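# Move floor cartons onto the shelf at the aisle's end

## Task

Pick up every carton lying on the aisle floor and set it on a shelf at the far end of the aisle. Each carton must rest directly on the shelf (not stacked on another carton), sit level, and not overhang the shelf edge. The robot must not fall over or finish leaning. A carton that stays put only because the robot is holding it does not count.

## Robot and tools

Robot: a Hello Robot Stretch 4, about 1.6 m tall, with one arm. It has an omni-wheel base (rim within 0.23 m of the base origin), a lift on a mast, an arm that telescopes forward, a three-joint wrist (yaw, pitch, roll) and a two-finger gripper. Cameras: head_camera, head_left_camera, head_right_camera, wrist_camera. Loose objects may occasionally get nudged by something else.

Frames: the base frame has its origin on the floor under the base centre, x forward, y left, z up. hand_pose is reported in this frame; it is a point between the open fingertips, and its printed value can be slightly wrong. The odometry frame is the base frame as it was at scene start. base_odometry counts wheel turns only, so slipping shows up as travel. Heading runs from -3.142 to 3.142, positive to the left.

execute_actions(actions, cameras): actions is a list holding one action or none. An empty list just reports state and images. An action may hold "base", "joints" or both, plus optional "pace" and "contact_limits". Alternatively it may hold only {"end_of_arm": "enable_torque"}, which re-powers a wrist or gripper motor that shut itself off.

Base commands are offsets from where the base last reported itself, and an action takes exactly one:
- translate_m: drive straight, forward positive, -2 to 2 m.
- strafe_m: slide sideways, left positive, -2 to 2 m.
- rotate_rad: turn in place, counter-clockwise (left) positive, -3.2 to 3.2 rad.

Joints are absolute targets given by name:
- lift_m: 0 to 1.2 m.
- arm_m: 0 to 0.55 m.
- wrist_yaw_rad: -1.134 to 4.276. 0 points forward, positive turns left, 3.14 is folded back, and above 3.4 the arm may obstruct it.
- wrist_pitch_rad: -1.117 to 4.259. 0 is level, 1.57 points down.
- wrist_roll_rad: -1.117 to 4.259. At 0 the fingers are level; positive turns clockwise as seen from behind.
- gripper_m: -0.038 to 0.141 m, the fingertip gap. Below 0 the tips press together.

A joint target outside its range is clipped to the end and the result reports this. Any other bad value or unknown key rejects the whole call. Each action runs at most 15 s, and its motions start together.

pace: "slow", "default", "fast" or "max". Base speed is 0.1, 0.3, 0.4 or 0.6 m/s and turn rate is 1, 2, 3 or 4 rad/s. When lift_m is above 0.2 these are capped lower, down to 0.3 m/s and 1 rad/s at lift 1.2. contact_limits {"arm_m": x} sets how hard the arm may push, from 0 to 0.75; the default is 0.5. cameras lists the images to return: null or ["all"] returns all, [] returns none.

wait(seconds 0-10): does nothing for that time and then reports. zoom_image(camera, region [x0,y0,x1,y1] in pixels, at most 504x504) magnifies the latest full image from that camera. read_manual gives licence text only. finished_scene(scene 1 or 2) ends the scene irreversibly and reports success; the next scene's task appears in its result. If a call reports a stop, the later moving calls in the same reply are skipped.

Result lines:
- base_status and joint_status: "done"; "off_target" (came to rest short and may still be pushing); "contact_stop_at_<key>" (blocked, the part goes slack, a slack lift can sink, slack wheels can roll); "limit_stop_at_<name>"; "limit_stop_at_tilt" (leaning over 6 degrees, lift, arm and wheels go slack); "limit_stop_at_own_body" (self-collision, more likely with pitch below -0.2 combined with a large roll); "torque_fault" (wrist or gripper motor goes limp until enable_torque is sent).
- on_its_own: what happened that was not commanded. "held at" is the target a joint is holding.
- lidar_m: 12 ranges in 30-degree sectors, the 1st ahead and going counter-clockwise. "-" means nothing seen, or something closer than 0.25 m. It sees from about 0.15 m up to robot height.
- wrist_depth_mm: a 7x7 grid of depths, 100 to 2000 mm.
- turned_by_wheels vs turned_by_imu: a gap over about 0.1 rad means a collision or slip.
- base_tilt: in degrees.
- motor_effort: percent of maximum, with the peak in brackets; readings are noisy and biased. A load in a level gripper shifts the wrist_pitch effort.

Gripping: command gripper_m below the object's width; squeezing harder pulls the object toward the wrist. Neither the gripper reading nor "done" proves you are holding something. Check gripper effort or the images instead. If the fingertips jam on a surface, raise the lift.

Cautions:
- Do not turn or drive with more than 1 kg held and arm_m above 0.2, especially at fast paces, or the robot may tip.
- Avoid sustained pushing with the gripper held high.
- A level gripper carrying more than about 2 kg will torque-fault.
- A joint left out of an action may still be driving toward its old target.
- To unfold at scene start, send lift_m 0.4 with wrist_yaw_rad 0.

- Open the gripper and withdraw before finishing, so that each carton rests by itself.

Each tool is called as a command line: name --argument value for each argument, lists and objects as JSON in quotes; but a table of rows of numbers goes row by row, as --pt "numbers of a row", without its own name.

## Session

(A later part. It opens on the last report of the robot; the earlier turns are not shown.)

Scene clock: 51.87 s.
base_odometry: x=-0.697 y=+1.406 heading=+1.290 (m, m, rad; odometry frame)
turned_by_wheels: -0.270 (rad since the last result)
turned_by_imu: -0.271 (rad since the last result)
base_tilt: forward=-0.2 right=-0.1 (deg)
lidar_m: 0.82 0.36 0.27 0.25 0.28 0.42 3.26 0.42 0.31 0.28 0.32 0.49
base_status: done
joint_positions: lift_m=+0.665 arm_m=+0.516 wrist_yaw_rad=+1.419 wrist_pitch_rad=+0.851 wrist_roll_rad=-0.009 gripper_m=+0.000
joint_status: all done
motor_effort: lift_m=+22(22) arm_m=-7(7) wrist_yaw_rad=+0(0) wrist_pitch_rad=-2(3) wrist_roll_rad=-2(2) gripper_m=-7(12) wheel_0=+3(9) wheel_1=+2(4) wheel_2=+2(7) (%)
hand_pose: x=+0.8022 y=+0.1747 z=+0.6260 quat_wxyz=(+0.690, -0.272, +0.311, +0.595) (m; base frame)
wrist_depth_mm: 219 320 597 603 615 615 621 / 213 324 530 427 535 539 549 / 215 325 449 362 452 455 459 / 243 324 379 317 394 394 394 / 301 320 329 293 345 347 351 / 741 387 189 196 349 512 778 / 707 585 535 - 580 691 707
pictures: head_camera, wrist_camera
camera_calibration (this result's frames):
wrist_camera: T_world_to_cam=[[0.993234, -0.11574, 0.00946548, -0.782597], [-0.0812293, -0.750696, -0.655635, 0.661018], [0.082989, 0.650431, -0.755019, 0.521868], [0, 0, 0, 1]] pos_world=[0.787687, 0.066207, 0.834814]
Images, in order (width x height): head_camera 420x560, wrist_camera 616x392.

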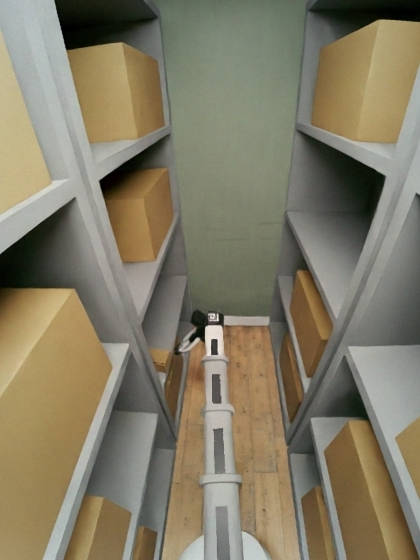

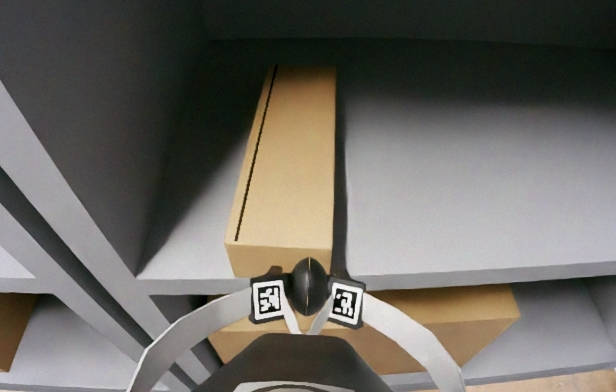

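execute_actions --actions '[{"joints":{"lift_m":0.612,"arm_m":0.505}}]' --cameras '[]'

execute_actions --actions '[{"base":{"rotate_rad":0.11},"joints":{"wrist_yaw_rad":1.31},"pace":"slow"}]' --cameras '["head_camera","wrist_camera"]'

Scene clock: 53.57 s.
base_odometry: x=-0.697 y=+1.406 heading=+1.290 (m, m, rad; odometry frame)
turned_by_wheels: +0.000 (rad since the last result)
turned_by_imu: +0.000 (rad since the last result)
base_tilt: forward=-0.2 right=-0.1 (deg)
lidar_m: 0.85 0.35 0.26 0.25 0.29 0.42 3.22 0.42 0.30 0.29 0.30 0.47
base_status: not commanded
joint_positions: lift_m=+0.612 arm_m=+0.506 wrist_yaw_rad=+1.420 wrist_pitch_rad=+0.851 wrist_roll_rad=-0.009 gripper_m=+0.000
joint_status: all done
motor_effort: lift_m=+16(22) arm_m=-7(7) wrist_yaw_rad=-1(0) wrist_pitch_rad=-2(3) wrist_roll_rad=-2(4) gripper_m=-9(4) wheel_0=+3(2) wheel_1=+2(2) wheel_2=+2(2) (%)
hand_pose: x=+0.7922 y=+0.1747 z=+0.5735 quat_wxyz=(+0.690, -0.272, +0.311, +0.595) (m; base frame)
wrist_depth_mm: 204 298 508 410 530 539 539 / 199 301 436 334 439 445 455 / 211 303 357 285 373 373 377 / 236 303 304 253 324 324 325 / 303 297 298 278 304 310 320 / 707 384 188 195 452 473 707 / 661 585 535 - 580 654 668
pictures: none
No camera images: the call's "cameras" was empty. Leave "cameras" out to get every camera's image.

Scene clock: 54.50 s.
base_odometry: x=-0.697 y=+1.406 heading=+1.400 (m, m, rad; odometry frame)
turned_by_wheels: +0.110 (rad since the last result)
turned_by_imu: +0.110 (rad since the last result)
base_tilt: forward=-0.2 right=-0.1 (deg)
lidar_m: 0.62 0.31 0.26 0.26 0.30 2.49 3.23 0.37 0.30 0.28 0.33 0.58
base_status: done
joint_positions: lift_m=+0.612 arm_m=+0.506 wrist_yaw_rad=+1.311 wrist_pitch_rad=+0.852 wrist_roll_rad=-0.009 gripper_m=+0.000
joint_status: all done
motor_effort: lift_m=+16(16) arm_m=-7(7) wrist_yaw_rad=-3(7) wrist_pitch_rad=-4(4) wrist_roll_rad=-2(2) gripper_m=-9(7) wheel_0=-1(6) wheel_1=-3(4) wheel_2=+0(1) (%)
hand_pose: x=+0.8105 y=+0.1611 z=+0.5734 quat_wxyz=(+0.721, -0.255, +0.325, +0.556) (m; base frame)
wrist_depth_mm: 189 278 512 517 525 525 539 / 185 281 436 334 436 442 452 / 186 279 370 283 370 373 377 / 185 279 306 247 322 324 324 / 183 271 271 227 285 285 285 / 204 247 189 196 245 255 260 / 281 246 264 - 407 413 421
pictures: head_camera, wrist_camera
camera_calibration (this result's frames):
wrist_camera: T_world_to_cam=[[0.97477, -0.223012, 0.0094573, -0.759633], [-0.162389, -0.737586, -0.655436, 0.680586], [0.153146, 0.637364, -0.755191, 0.435707], [0, 0, 0, 1]] pos_world=[0.784261, 0.0548798, 0.782307]
Images, in order (width x height): head_camera 420x560, wrist_camera 616x392.

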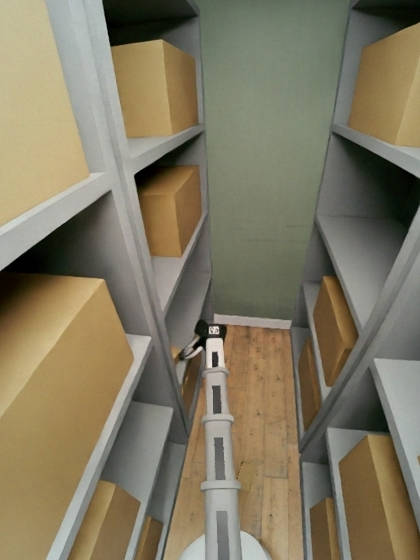

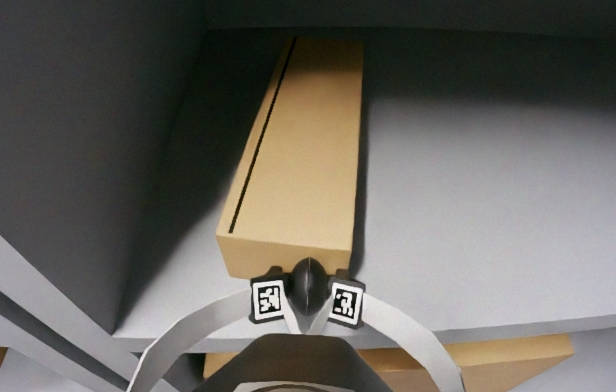

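execute_actions --actions '[{"joints":{"wrist_yaw_rad":-0.66,"arm_m":0.07,"gripper_m":0.138}}]' --cameras '[]'

execute_actions --actions '[{"base":{"rotate_rad":0.28},"joints":{"lift_m":0.2}}]' --cameras '["head_camera","wrist_camera"]'

Scene clock: 57.60 s.
base_odometry: x=-0.697 y=+1.406 heading=+1.400 (m, m, rad; odometry frame)
turned_by_wheels: +0.000 (rad since the last result)
turned_by_imu: +0.000 (rad since the last result)
base_tilt: forward=-0.3 right=-0.1 (deg)
lidar_m: 0.65 0.32 0.25 0.25 0.30 2.49 3.25 0.37 0.30 0.29 0.32 0.56
base_status: not commanded
joint_positions: lift_m=+0.612 arm_m=+0.071 wrist_yaw_rad=-0.660 wrist_pitch_rad=+0.852 wrist_roll_rad=-0.009 gripper_m=+0.138
joint_status: all done
motor_effort: lift_m=+16(16) arm_m=-6(7) wrist_yaw_rad=-2(8) wrist_pitch_rad=-4(4) wrist_roll_rad=-3(2) gripper_m=+1(9) wheel_0=-2(1) wheel_1=-3(3) wheel_2=+0(0) (%)
hand_pose: x=+0.3386 y=-0.1855 z=+0.5734 quat_wxyz=(+0.862, +0.130, +0.392, -0.293) (m; base frame)
wrist_depth_mm: 1025 1118 1255 741 404 379 433 / 1098 1281 1281 798 436 427 439 / 1098 1160 1160 842 492 377 287 / 976 1025 1025 946 585 349 304 / 842 891 904 891 723 809 300 / 750 788 778 820 707 442 445 / 683 723 741 - 691 436 413
pictures: none
No camera images: the call's "cameras" was empty. Leave "cameras" out to get every camera's image.

Scene clock: 60.27 s.
base_odometry: x=-0.697 y=+1.406 heading=+1.679 (m, m, rad; odometry frame)
turned_by_wheels: +0.279 (rad since the last result)
turned_by_imu: +0.280 (rad since the last result)
base_tilt: forward=-0.3 right=-0.1 (deg)
lidar_m: 0.40 0.28 0.25 0.26 0.37 2.45 3.35 0.31 0.29 0.30 0.42 1.00
base_status: done
joint_positions: lift_m=+0.200 arm_m=+0.071 wrist_yaw_rad=-0.660 wrist_pitch_rad=+0.852 wrist_roll_rad=-0.009 gripper_m=+0.138
joint_status: all done
motor_effort: lift_m=+16(16) arm_m=-6(7) wrist_yaw_rad=-2(3) wrist_pitch_rad=-3(3) wrist_roll_rad=-2(3) gripper_m=+0(1) wheel_0=-1(7) wheel_1=-4(10) wheel_2=-2(8) (%)
hand_pose: x=+0.3386 y=-0.1855 z=+0.1614 quat_wxyz=(+0.862, +0.130, +0.392, -0.293) (m; base frame)
wrist_depth_mm: 535 741 788 778 759 535 387 / 512 654 654 654 661 530 413 / 473 549 549 549 554 530 410 / 452 477 484 484 484 488 415 / 410 427 427 362 430 430 410 / 375 370 368 325 370 370 382 / 345 342 351 - 345 345 351
pictures: head_camera, wrist_camera
camera_calibration (this result's frames):
wrist_camera: T_world_to_cam=[[-0.584612, -0.811258, 0.00947994, 0.0457716], [-0.616392, 0.436529, -0.655365, 0.44978], [0.527532, -0.388978, -0.755253, 0.100582], [0, 0, 0, 1]] pos_world=[0.250939, -0.120085, 0.370301]
Images, in order (width x height): head_camera 420x560, wrist_camera 616x392.

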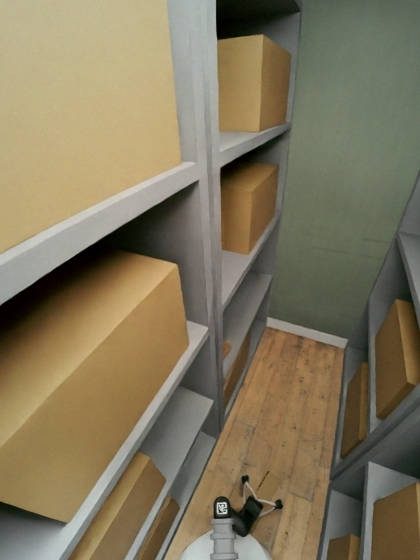

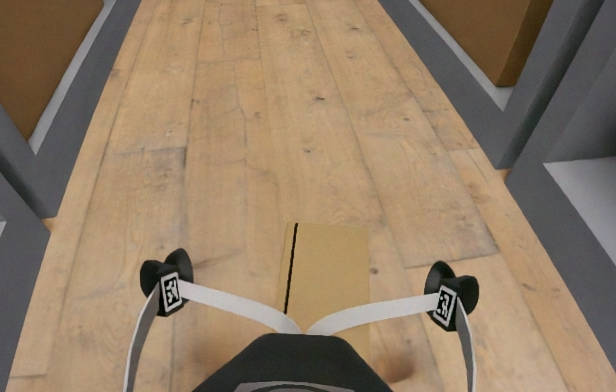

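execute_actions --actions '[{"joints":{"lift_m":0.07}}]' --cameras '["wrist_camera"]'

execute_actions --actions '[{"joints":{"gripper_m":0.04}}]' --cameras '["wrist_camera"]'

Scene clock: 61.90 s.
base_odometry: x=-0.697 y=+1.406 heading=+1.679 (m, m, rad; odometry frame)
turned_by_wheels: +0.000 (rad since the last result)
turned_by_imu: +0.000 (rad since the last result)
base_tilt: forward=-0.3 right=-0.1 (deg)
lidar_m: 0.40 0.28 0.25 0.29 0.38 2.44 3.32 0.31 0.29 0.29 0.42 1.01
base_status: not commanded
joint_positions: lift_m=+0.081 arm_m=+0.071 wrist_yaw_rad=-0.657 wrist_pitch_rad=+0.849 wrist_roll_rad=-0.009 gripper_m=+0.138
joint_status: lift_m limit_stop_at_own_body (moved -0.119 of -0.130)
on_its_own: lift_m is slack since a limit_stop_at_own_body (your +0.070 is given up); arm_m is slack since a limit_stop_at_own_body
motor_effort: lift_m=+19(20) arm_m=+0(6) wrist_yaw_rad=-8(12) wrist_pitch_rad=+3(3) wrist_roll_rad=-3(3) gripper_m=-2(1) wheel_0=-2(2) wheel_1=-4(4) wheel_2=-2(2) (%)
hand_pose: x=+0.3395 y=-0.1856 z=+0.0424 quat_wxyz=(+0.863, +0.129, +0.391, -0.292) (m; base frame)
wrist_depth_mm: 496 539 535 535 544 508 387 / 433 445 445 445 449 452 407 / 377 375 375 366 382 387 377 / 324 325 327 255 315 332 336 / 287 289 290 225 236 294 293 / 255 251 249 202 199 250 260 / 234 231 238 - 190 236 -
pictures: wrist_camera
camera_calibration (this result's frames):
wrist_camera: T_world_to_cam=[[-0.582322, -0.812901, 0.00966814, 0.0463013], [-0.616467, 0.433791, -0.65711, 0.37195], [0.529972, -0.38861, -0.753732, 0.0093797], [0, 0, 0, 1]] pos_world=[0.251286, -0.120065, 0.251034]
Images, in order (width x height): wrist_camera 616x392.

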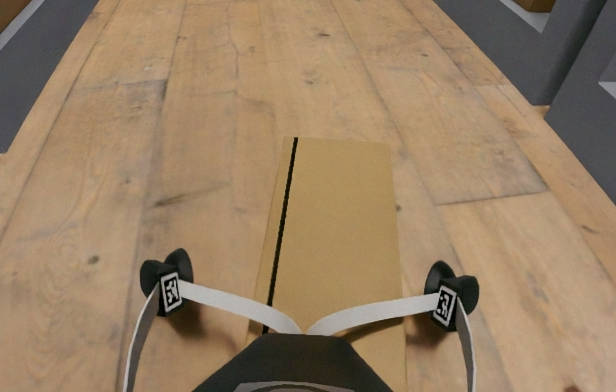

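not run: a stop came earlier in this reply.

execute_actions --actions '[{"base":{"translate_m":-0.06},"joints":{"lift_m":0.095,"arm_m":0.122},"pace":"slow"}]' --cameras '[]'

execute_actions --actions '[{"joints":{"lift_m":0.07}}]' --cameras '["wrist_camera"]'

execute_actions --actions '[{"joints":{"gripper_m":0.04}}]' --cameras '["wrist_camera"]'

Scene clock: 64.03 s.
base_odometry: x=-0.690 y=+1.346 heading=+1.679 (m, m, rad; odometry frame)
turned_by_wheels: +0.000 (rad since the last result)
turned_by_imu: +0.000 (rad since the last result)
base_tilt: forward=-0.2 right=-0.1 (deg)
lidar_m: 0.44 0.30 0.27 0.30 0.40 2.40 2.83 0.30 0.25 0.26 0.37 0.96
base_status: done
joint_positions: lift_m=+0.095 arm_m=+0.121 wrist_yaw_rad=-0.660 wrist_pitch_rad=+0.851 wrist_roll_rad=-0.009 gripper_m=+0.138
joint_status: all done
motor_effort: lift_m=+22(24) arm_m=+6(7) wrist_yaw_rad=-3(14) wrist_pitch_rad=-2(5) wrist_roll_rad=-4(3) gripper_m=-2(0) wheel_0=-2(5) wheel_1=-3(6) wheel_2=+3(4) (%)
hand_pose: x=+0.3884 y=-0.1856 z=+0.0560 quat_wxyz=(+0.862, +0.130, +0.392, -0.293) (m; base frame)
wrist_depth_mm: 512 564 554 554 564 496 384 / 449 466 462 466 469 459 399 / 392 394 394 397 397 402 382 / 342 342 343 271 338 347 349 / 300 301 304 239 300 307 307 / 267 264 219 214 220 262 273 / 245 243 250 - 243 247 -
pictures: none
No camera images: the call's "cameras" was empty. Leave "cameras" out to get every camera's image.

Scene clock: 64.90 s.
base_odometry: x=-0.690 y=+1.346 heading=+1.679 (m, m, rad; odometry frame)
turned_by_wheels: +0.000 (rad since the last result)
turned_by_imu: +0.000 (rad since the last result)
base_tilt: forward=-0.3 right=-0.1 (deg)
lidar_m: 0.45 0.30 0.28 0.29 0.40 2.38 2.81 0.29 0.26 0.27 0.36 0.98
base_status: not commanded
joint_positions: lift_m=+0.070 arm_m=+0.121 wrist_yaw_rad=-0.660 wrist_pitch_rad=+0.851 wrist_roll_rad=-0.009 gripper_m=+0.138
joint_status: all done
motor_effort: lift_m=+16(21) arm_m=+7(6) wrist_yaw_rad=-4(4) wrist_pitch_rad=-2(3) wrist_roll_rad=-2(2) gripper_m=+0(1) wheel_0=-3(3) wheel_1=-3(3) wheel_2=+3(3) (%)
hand_pose: x=+0.3884 y=-0.1856 z=+0.0315 quat_wxyz=(+0.862, +0.130, +0.392, -0.293) (m; base frame)
wrist_depth_mm: 488 512 508 508 512 488 387 / 424 424 421 424 424 433 399 / 355 355 355 273 353 364 366 / 307 310 310 238 300 317 317 / 271 273 270 211 266 278 278 / 242 239 196 189 198 237 248 / 222 220 222 - 179 224 -
pictures: wrist_camera
camera_calibration (this result's frames):
wrist_camera: T_world_to_cam=[[-0.584295, -0.811485, 0.00960144, 0.0759002], [-0.616378, 0.436054, -0.655694, 0.395238], [0.527899, -0.389037, -0.754965, -0.0239685], [0, 0, 0, 1]] pos_world=[0.300617, -0.120078, 0.240331]
Images, in order (width x height): wrist_camera 616x392.

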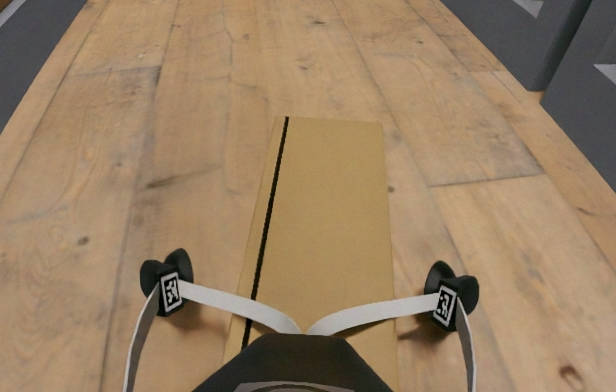

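Scene clock: 66.87 s.
base_odometry: x=-0.690 y=+1.346 heading=+1.679 (m, m, rad; odometry frame)
turned_by_wheels: +0.000 (rad since the last result)
turned_by_imu: +0.000 (rad since the last result)
base_tilt: forward=-0.2 right=-0.1 (deg)
lidar_m: 0.43 0.29 0.29 0.29 0.40 2.38 2.79 0.28 0.26 0.28 0.38 0.98
base_status: not commanded
joint_positions: lift_m=+0.070 arm_m=+0.121 wrist_yaw_rad=-0.660 wrist_pitch_rad=+0.852 wrist_roll_rad=-0.009 gripper_m=+0.041
joint_status: all done
motor_effort: lift_m=+16(16) arm_m=+7(6) wrist_yaw_rad=-3(4) wrist_pitch_rad=-4(3) wrist_roll_rad=-2(2) gripper_m=-24(27) wheel_0=-3(3) wheel_1=-3(3) wheel_2=+3(3) (%)
hand_pose: x=+0.3883 y=-0.1855 z=+0.0314 quat_wxyz=(+0.862, +0.130, +0.392, -0.293) (m; base frame)
wrist_depth_mm: 484 508 504 504 512 488 384 / 424 424 421 421 424 430 397 / 357 355 355 256 349 364 366 / 307 309 303 224 306 315 317 / 271 273 221 200 265 278 278 / 242 239 183 180 183 248 247 / 222 220 217 - 220 223 -
pictures: wrist_camera
camera_calibration (this result's frames):
wrist_camera: T_world_to_cam=[[-0.584363, -0.811436, 0.00958953, 0.0759234], [-0.616479, 0.436216, -0.655492, 0.395218], [0.527706, -0.388957, -0.755142, -0.0238688], [0, 0, 0, 1]] pos_world=[0.300606, -0.120078, 0.24031]
Images, in order (width x height): wrist_camera 616x392.

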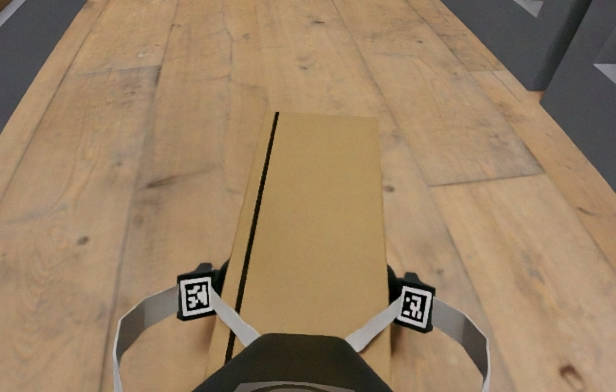

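execute_actions --actions '[{"base":{"rotate_rad":-0.46},"joints":{"lift_m":0.2,"wrist_yaw_rad":0,"arm_m":0.1}}]' --cameras '[]'

execute_actions --actions '[{"base":{"translate_m":0.98},"joints":{"lift_m":0.627,"arm_m":0.0}}]' --cameras '["head_camera","wrist_camera","head_left_camera"]'

Scene clock: 69.40 s.
base_odometry: x=-0.690 y=+1.346 heading=+1.219 (m, m, rad; odometry frame)
turned_by_wheels: -0.460 (rad since the last result)
turned_by_imu: -0.461 (rad since the last result)
base_tilt: forward=-0.2 right=-0.1 (deg)
lidar_m: 0.51 0.42 0.31 0.28 0.30 3.32 2.79 0.41 0.28 0.26 0.28 0.42
base_status: done
joint_positions: lift_m=+0.200 arm_m=+0.101 wrist_yaw_rad=+0.000 wrist_pitch_rad=+0.852 wrist_roll_rad=-0.009 gripper_m=+0.041
joint_status: all done
motor_effort: lift_m=+23(24) arm_m=-6(7) wrist_yaw_rad=+1(5) wrist_pitch_rad=-4(4) wrist_roll_rad=-4(1) gripper_m=-28(28) wheel_0=+4(7) wheel_1=+2(9) wheel_2=+1(8) (%)
hand_pose: x=+0.4620 y=-0.0875 z=+0.1609 quat_wxyz=(+0.911, -0.004, +0.413, +0.002) (m; base frame)
wrist_depth_mm: 549 723 788 778 768 500 319 / 521 647 640 647 654 500 327 / 521 554 549 255 539 462 319 / 473 477 469 224 469 449 343 / 421 421 221 200 410 413 338 / 375 370 182 180 184 373 307 / 343 340 334 - 338 338 301
pictures: none
No camera images: the call's "cameras" was empty. Leave "cameras" out to get every camera's image.

Scene clock: 74.13 s.
base_odometry: x=-0.353 y=+2.266 heading=+1.220 (m, m, rad; odometry frame)
turned_by_wheels: +0.000 (rad since the last result)
turned_by_imu: -0.003 (rad since the last result)
base_tilt: forward=-0.2 right=-0.1 (deg)
lidar_m: 0.40 0.41 0.29 0.27 0.29 0.42 1.18 0.42 0.28 0.26 0.30 0.41
base_status: done
joint_positions: lift_m=+0.627 arm_m=+0.001 wrist_yaw_rad=+0.000 wrist_pitch_rad=+0.852 wrist_roll_rad=-0.009 gripper_m=+0.041
joint_status: all done
motor_effort: lift_m=+22(24) arm_m=-6(6) wrist_yaw_rad=+0(1) wrist_pitch_rad=-5(4) wrist_roll_rad=-2(1) gripper_m=-26(23) wheel_0=+1(7) wheel_1=+2(10) wheel_2=+1(9) (%)
hand_pose: x=+0.3620 y=-0.0874 z=+0.5878 quat_wxyz=(+0.911, -0.004, +0.413, +0.002) (m; base frame)
wrist_depth_mm: 351 349 347 343 340 332 325 / 397 392 389 387 382 375 327 / 462 455 449 255 427 424 364 / 521 544 517 224 496 469 347 / 603 676 221 200 580 539 320 / 715 732 183 180 184 647 647 / 676 723 723 - 683 676 683
pictures: head_camera, head_left_camera, wrist_camera
camera_calibration (this result's frames):
wrist_camera: T_world_to_cam=[[0.0353661, -0.999329, 0.00955127, -0.105933], [-0.754795, -0.0329736, -0.655131, 0.709725], [0.655006, 0.0159601, -0.755455, 0.437854], [0, 0, 0, 1]] pos_world=[0.252647, -0.0894478, 0.796754]
Images, in order (width x height): head_camera 420x560, head_left_camera 420x672, wrist_camera 616x392.

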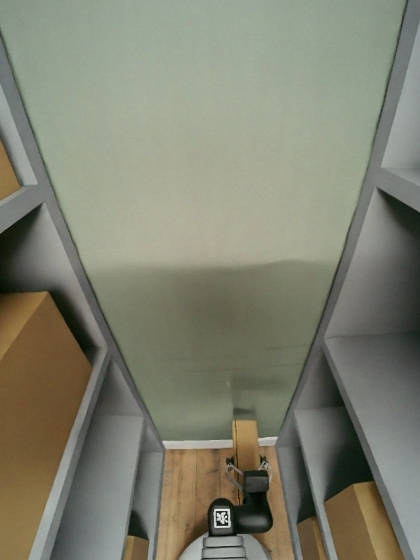

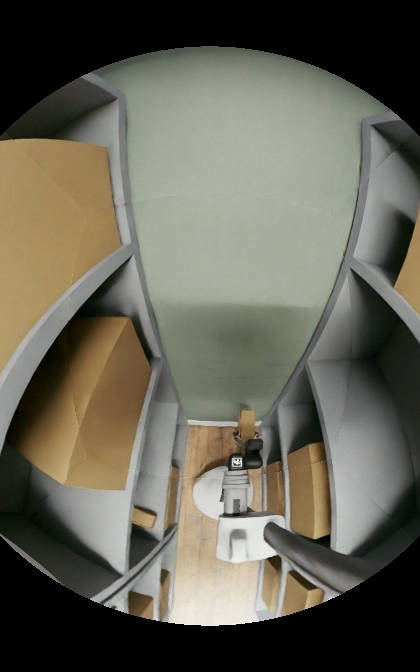

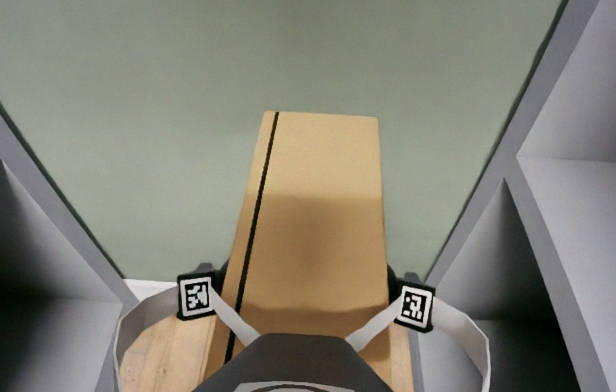

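execute_actions --actions '[{"base":{"rotate_rad":1.57},"pace":"slow"}]' --cameras '["head_camera","wrist_camera"]'

Scene clock: 77.23 s.
base_odometry: x=-0.353 y=+2.266 heading=+2.789 (m, m, rad; odometry frame)
turned_by_wheels: +1.569 (rad since the last result)
turned_by_imu: +1.575 (rad since the last result)
base_tilt: forward=-0.3 right=-0.1 (deg)
lidar_m: 0.27 0.28 0.42 1.16 0.40 0.30 0.27 0.32 0.41 0.54 0.39 0.28
base_status: done
joint_positions: lift_m=+0.627 arm_m=+0.001 wrist_yaw_rad=+0.000 wrist_pitch_rad=+0.852 wrist_roll_rad=-0.009 gripper_m=+0.041
joint_status: not commanded
motor_effort: lift_m=+23(22) arm_m=-7(6) wrist_yaw_rad=+0(0) wrist_pitch_rad=-4(4) wrist_roll_rad=-2(2) gripper_m=-26(23) wheel_0=-4(6) wheel_1=-3(9) wheel_2=-1(4) (%)
hand_pose: x=+0.3620 y=-0.0874 z=+0.5878 quat_wxyz=(+0.911, -0.004, +0.413, +0.002) (m; base frame)
wrist_depth_mm: 504 517 517 512 508 496 500 / 452 377 462 466 466 473 480 / 306 368 392 255 384 399 404 / 283 342 334 224 334 347 347 / 285 301 221 200 291 304 304 / 266 262 183 179 184 272 271 / 245 244 239 - 241 244 -
pictures: head_camera, wrist_camera
camera_calibration (this result's frames):
wrist_camera: T_world_to_cam=[[0.0353641, -0.999329, 0.00954916, -0.105931], [-0.754796, -0.0329708, -0.655131, 0.709728], [0.655006, 0.0159605, -0.755455, 0.437852], [0, 0, 0, 1]] pos_world=[0.25265, -0.0894479, 0.796754]
Images, in order (width x height): head_camera 420x560, wrist_camera 616x392.

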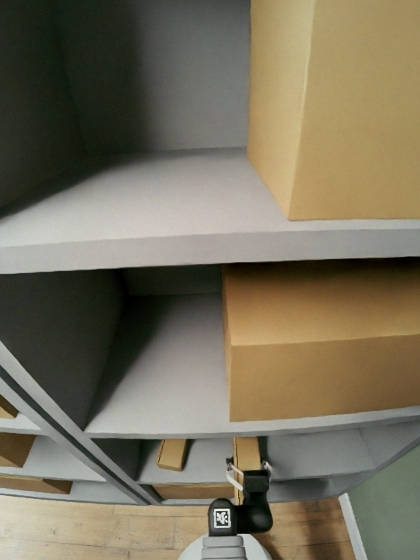

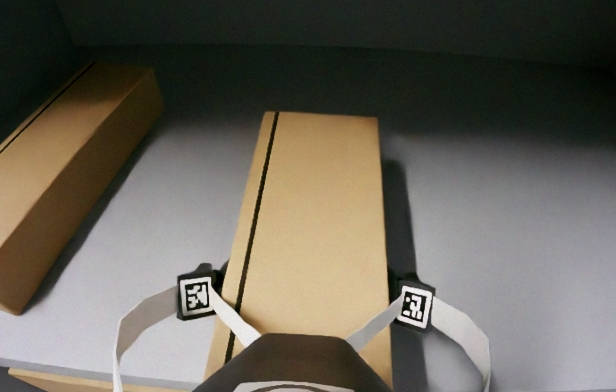

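execute_actions --actions '[{"joints":{"arm_m":0.14,"lift_m":0.615},"contact_limits":{"arm_m":0.2}}]' --cameras '[]'

execute_actions --actions '[{"joints":{"lift_m":0.604},"pace":"slow"}]' --cameras '[]'

execute_actions --actions '[{"joints":{"gripper_m":0.12}}]' --cameras '["wrist_camera"]'

execute_actions --actions '[{"joints":{"arm_m":0.0,"lift_m":0.63}}]'

Scene clock: 79.07 s.
base_odometry: x=-0.353 y=+2.266 heading=+2.789 (m, m, rad; odometry frame)
turned_by_wheels: +0.000 (rad since the last result)
turned_by_imu: +0.000 (rad since the last result)
base_tilt: forward=-0.2 right=-0.1 (deg)
lidar_m: 0.26 0.28 0.44 1.14 0.42 0.30 0.28 0.31 0.42 0.55 0.41 0.28
base_status: not commanded
joint_positions: lift_m=+0.615 arm_m=+0.139 wrist_yaw_rad=+0.000 wrist_pitch_rad=+0.852 wrist_roll_rad=-0.009 gripper_m=+0.041
joint_status: all done
motor_effort: lift_m=+17(22) arm_m=+6(7) wrist_yaw_rad=-1(1) wrist_pitch_rad=-4(5) wrist_roll_rad=-1(3) gripper_m=-27(26) wheel_0=-4(4) wheel_1=-3(3) wheel_2=-1(1) (%)
contact_limits: arm_m 0.2
hand_pose: x=+0.4997 y=-0.0874 z=+0.5763 quat_wxyz=(+0.911, -0.004, +0.413, +0.002) (m; base frame)
wrist_depth_mm: 384 379 379 375 368 364 359 / 418 418 413 413 413 407 402 / 287 375 373 256 366 379 384 / 264 315 319 224 319 329 330 / 262 286 221 200 277 290 290 / 250 251 183 180 184 259 257 / 233 231 228 - 229 233 -
pictures: none
No camera images: the call's "cameras" was empty. Leave "cameras" out to get every camera's image.

Scene clock: 79.83 s.
base_odometry: x=-0.353 y=+2.266 heading=+2.789 (m, m, rad; odometry frame)
turned_by_wheels: +0.000 (rad since the last result)
turned_by_imu: +0.000 (rad since the last result)
base_tilt: forward=-0.3 right=-0.1 (deg)
lidar_m: 0.26 0.28 0.39 1.14 0.41 0.30 0.29 0.31 0.42 0.55 0.40 0.29
base_status: not commanded
joint_positions: lift_m=+0.604 arm_m=+0.139 wrist_yaw_rad=+0.000 wrist_pitch_rad=+0.852 wrist_roll_rad=-0.009 gripper_m=+0.041
joint_status: all done
motor_effort: lift_m=+16(17) arm_m=+7(7) wrist_yaw_rad=-3(3) wrist_pitch_rad=-3(4) wrist_roll_rad=-1(2) gripper_m=-29(25) wheel_0=-4(4) wheel_1=-3(3) wheel_2=-1(1) (%)
hand_pose: x=+0.4997 y=-0.0874 z=+0.5654 quat_wxyz=(+0.911, -0.004, +0.413, +0.002) (m; base frame)
wrist_depth_mm: 382 377 377 375 368 362 359 / 410 404 404 407 404 399 402 / 272 357 355 256 351 362 366 / 253 307 303 225 304 315 317 / 259 273 221 200 265 278 277 / 242 239 183 180 184 248 247 / 222 220 217 - 220 223 -
pictures: none
No camera images: the call's "cameras" was empty. Leave "cameras" out to get every camera's image.

Scene clock: 81.53 s.
base_odometry: x=-0.353 y=+2.266 heading=+2.789 (m, m, rad; odometry frame)
turned_by_wheels: +0.000 (rad since the last result)
turned_by_imu: +0.000 (rad since the last result)
base_tilt: forward=-0.3 right=-0.1 (deg)
lidar_m: 0.28 0.29 0.43 1.16 0.39 0.30 0.29 0.31 0.41 0.54 0.41 0.28
base_status: not commanded
joint_positions: lift_m=+0.604 arm_m=+0.139 wrist_yaw_rad=+0.000 wrist_pitch_rad=+0.851 wrist_roll_rad=-0.009 gripper_m=+0.120
joint_status: all done
motor_effort: lift_m=+16(16) arm_m=+7(7) wrist_yaw_rad=-1(3) wrist_pitch_rad=-2(4) wrist_roll_rad=-1(2) gripper_m=-3(24) wheel_0=-3(4) wheel_1=-3(3) wheel_2=-1(1) (%)
hand_pose: x=+0.4999 y=-0.0874 z=+0.5655 quat_wxyz=(+0.911, -0.004, +0.413, +0.002) (m; base frame)
wrist_depth_mm: 382 377 377 375 370 364 359 / 410 407 404 407 402 399 404 / 272 355 357 272 349 364 366 / 254 306 310 238 306 314 315 / 260 274 264 211 265 277 277 / 242 240 195 189 193 243 247 / 223 222 218 - 220 224 -
pictures: wrist_camera
camera_calibration (this result's frames):
wrist_camera: T_world_to_cam=[[0.03542, -0.999327, 0.00958187, -0.110628], [-0.754188, -0.0330197, -0.655828, 0.799264], [0.655702, 0.0160029, -0.75485, 0.329996], [0, 0, 0, 1]] pos_world=[0.390335, -0.0894427, 0.774337]
Images, in order (width x height): wrist_camera 616x392.

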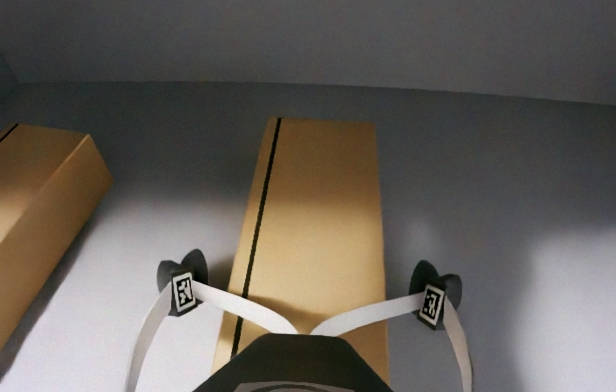

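Scene clock: 83.00 s.
base_odometry: x=-0.353 y=+2.266 heading=+2.789 (m, m, rad; odometry frame)
turned_by_wheels: +0.000 (rad since the last result)
turned_by_imu: +0.000 (rad since the last result)
base_tilt: forward=-0.3 right=-0.1 (deg)
lidar_m: 0.27 0.28 0.41 1.13 0.41 0.30 0.28 0.29 0.40 0.55 0.42 0.28
base_status: not commanded
joint_positions: lift_m=+0.630 arm_m=+0.001 wrist_yaw_rad=+0.000 wrist_pitch_rad=+0.852 wrist_roll_rad=-0.009 gripper_m=+0.120
joint_status: all done
motor_effort: lift_m=+22(24) arm_m=-7(7) wrist_yaw_rad=-2(3) wrist_pitch_rad=-4(3) wrist_roll_rad=-4(2) gripper_m=-2(2) wheel_0=-4(3) wheel_1=-3(3) wheel_2=-1(1) (%)
hand_pose: x=+0.3621 y=-0.0874 z=+0.5909 quat_wxyz=(+0.911, -0.004, +0.413, +0.002) (m; base frame)
wrist_depth_mm: 504 517 517 512 508 496 496 / 449 384 469 370 473 480 488 / 312 373 397 312 399 404 410 / 283 342 345 272 347 349 351 / 289 306 294 241 309 310 307 / 268 266 249 237 227 268 274 / 247 247 252 - 254 248 -
pictures: head_camera, head_left_camera, head_right_camera, wrist_camera
camera_calibration (this result's frames):
wrist_camera: T_world_to_cam=[[0.035467, -0.999325, 0.00956513, -0.105992], [-0.754497, -0.0330517, -0.65547, 0.711957], [0.655344, 0.0160307, -0.75516, 0.439804], [0, 0, 0, 1]] pos_world=[0.252706, -0.0894393, 0.799803]
Images, in order (width x height): head_camera 420x560, head_left_camera 420x672, head_right_camera 420x672, wrist_camera 616x392.

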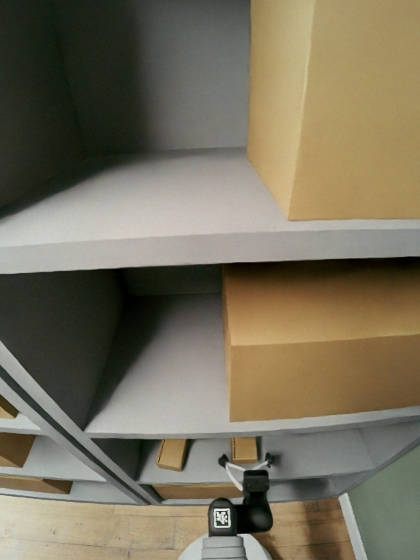

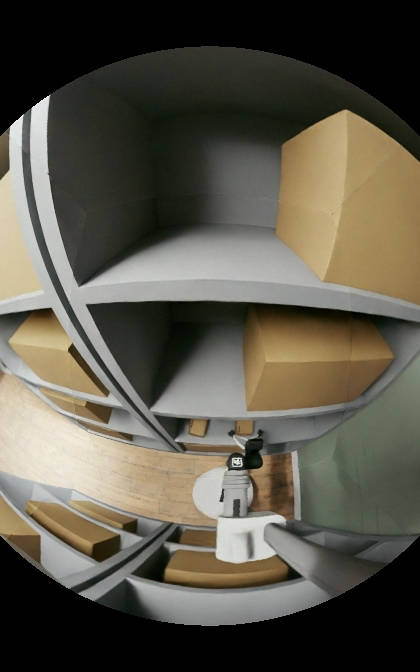

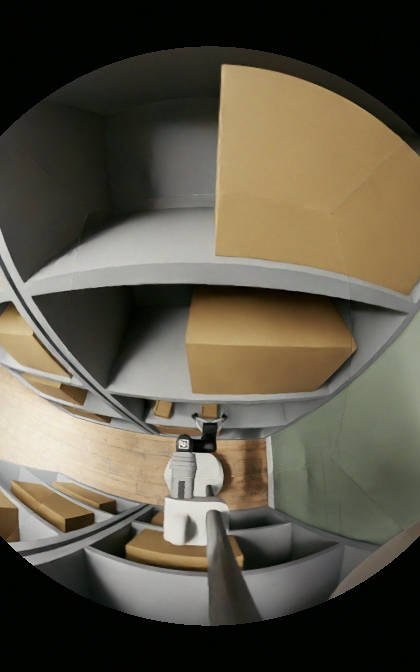

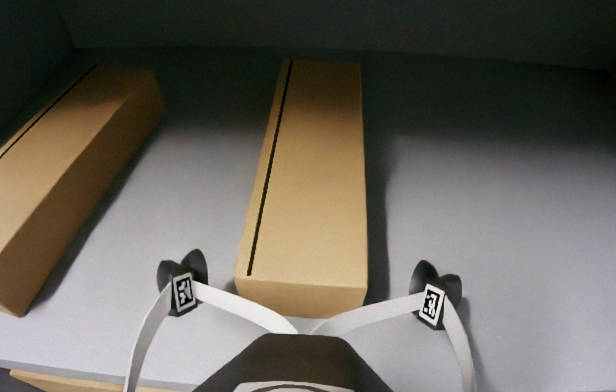

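Both cartons are on the shelf and the floor is clear.

finished_scene --scene 1

The scene is finished: the task was done.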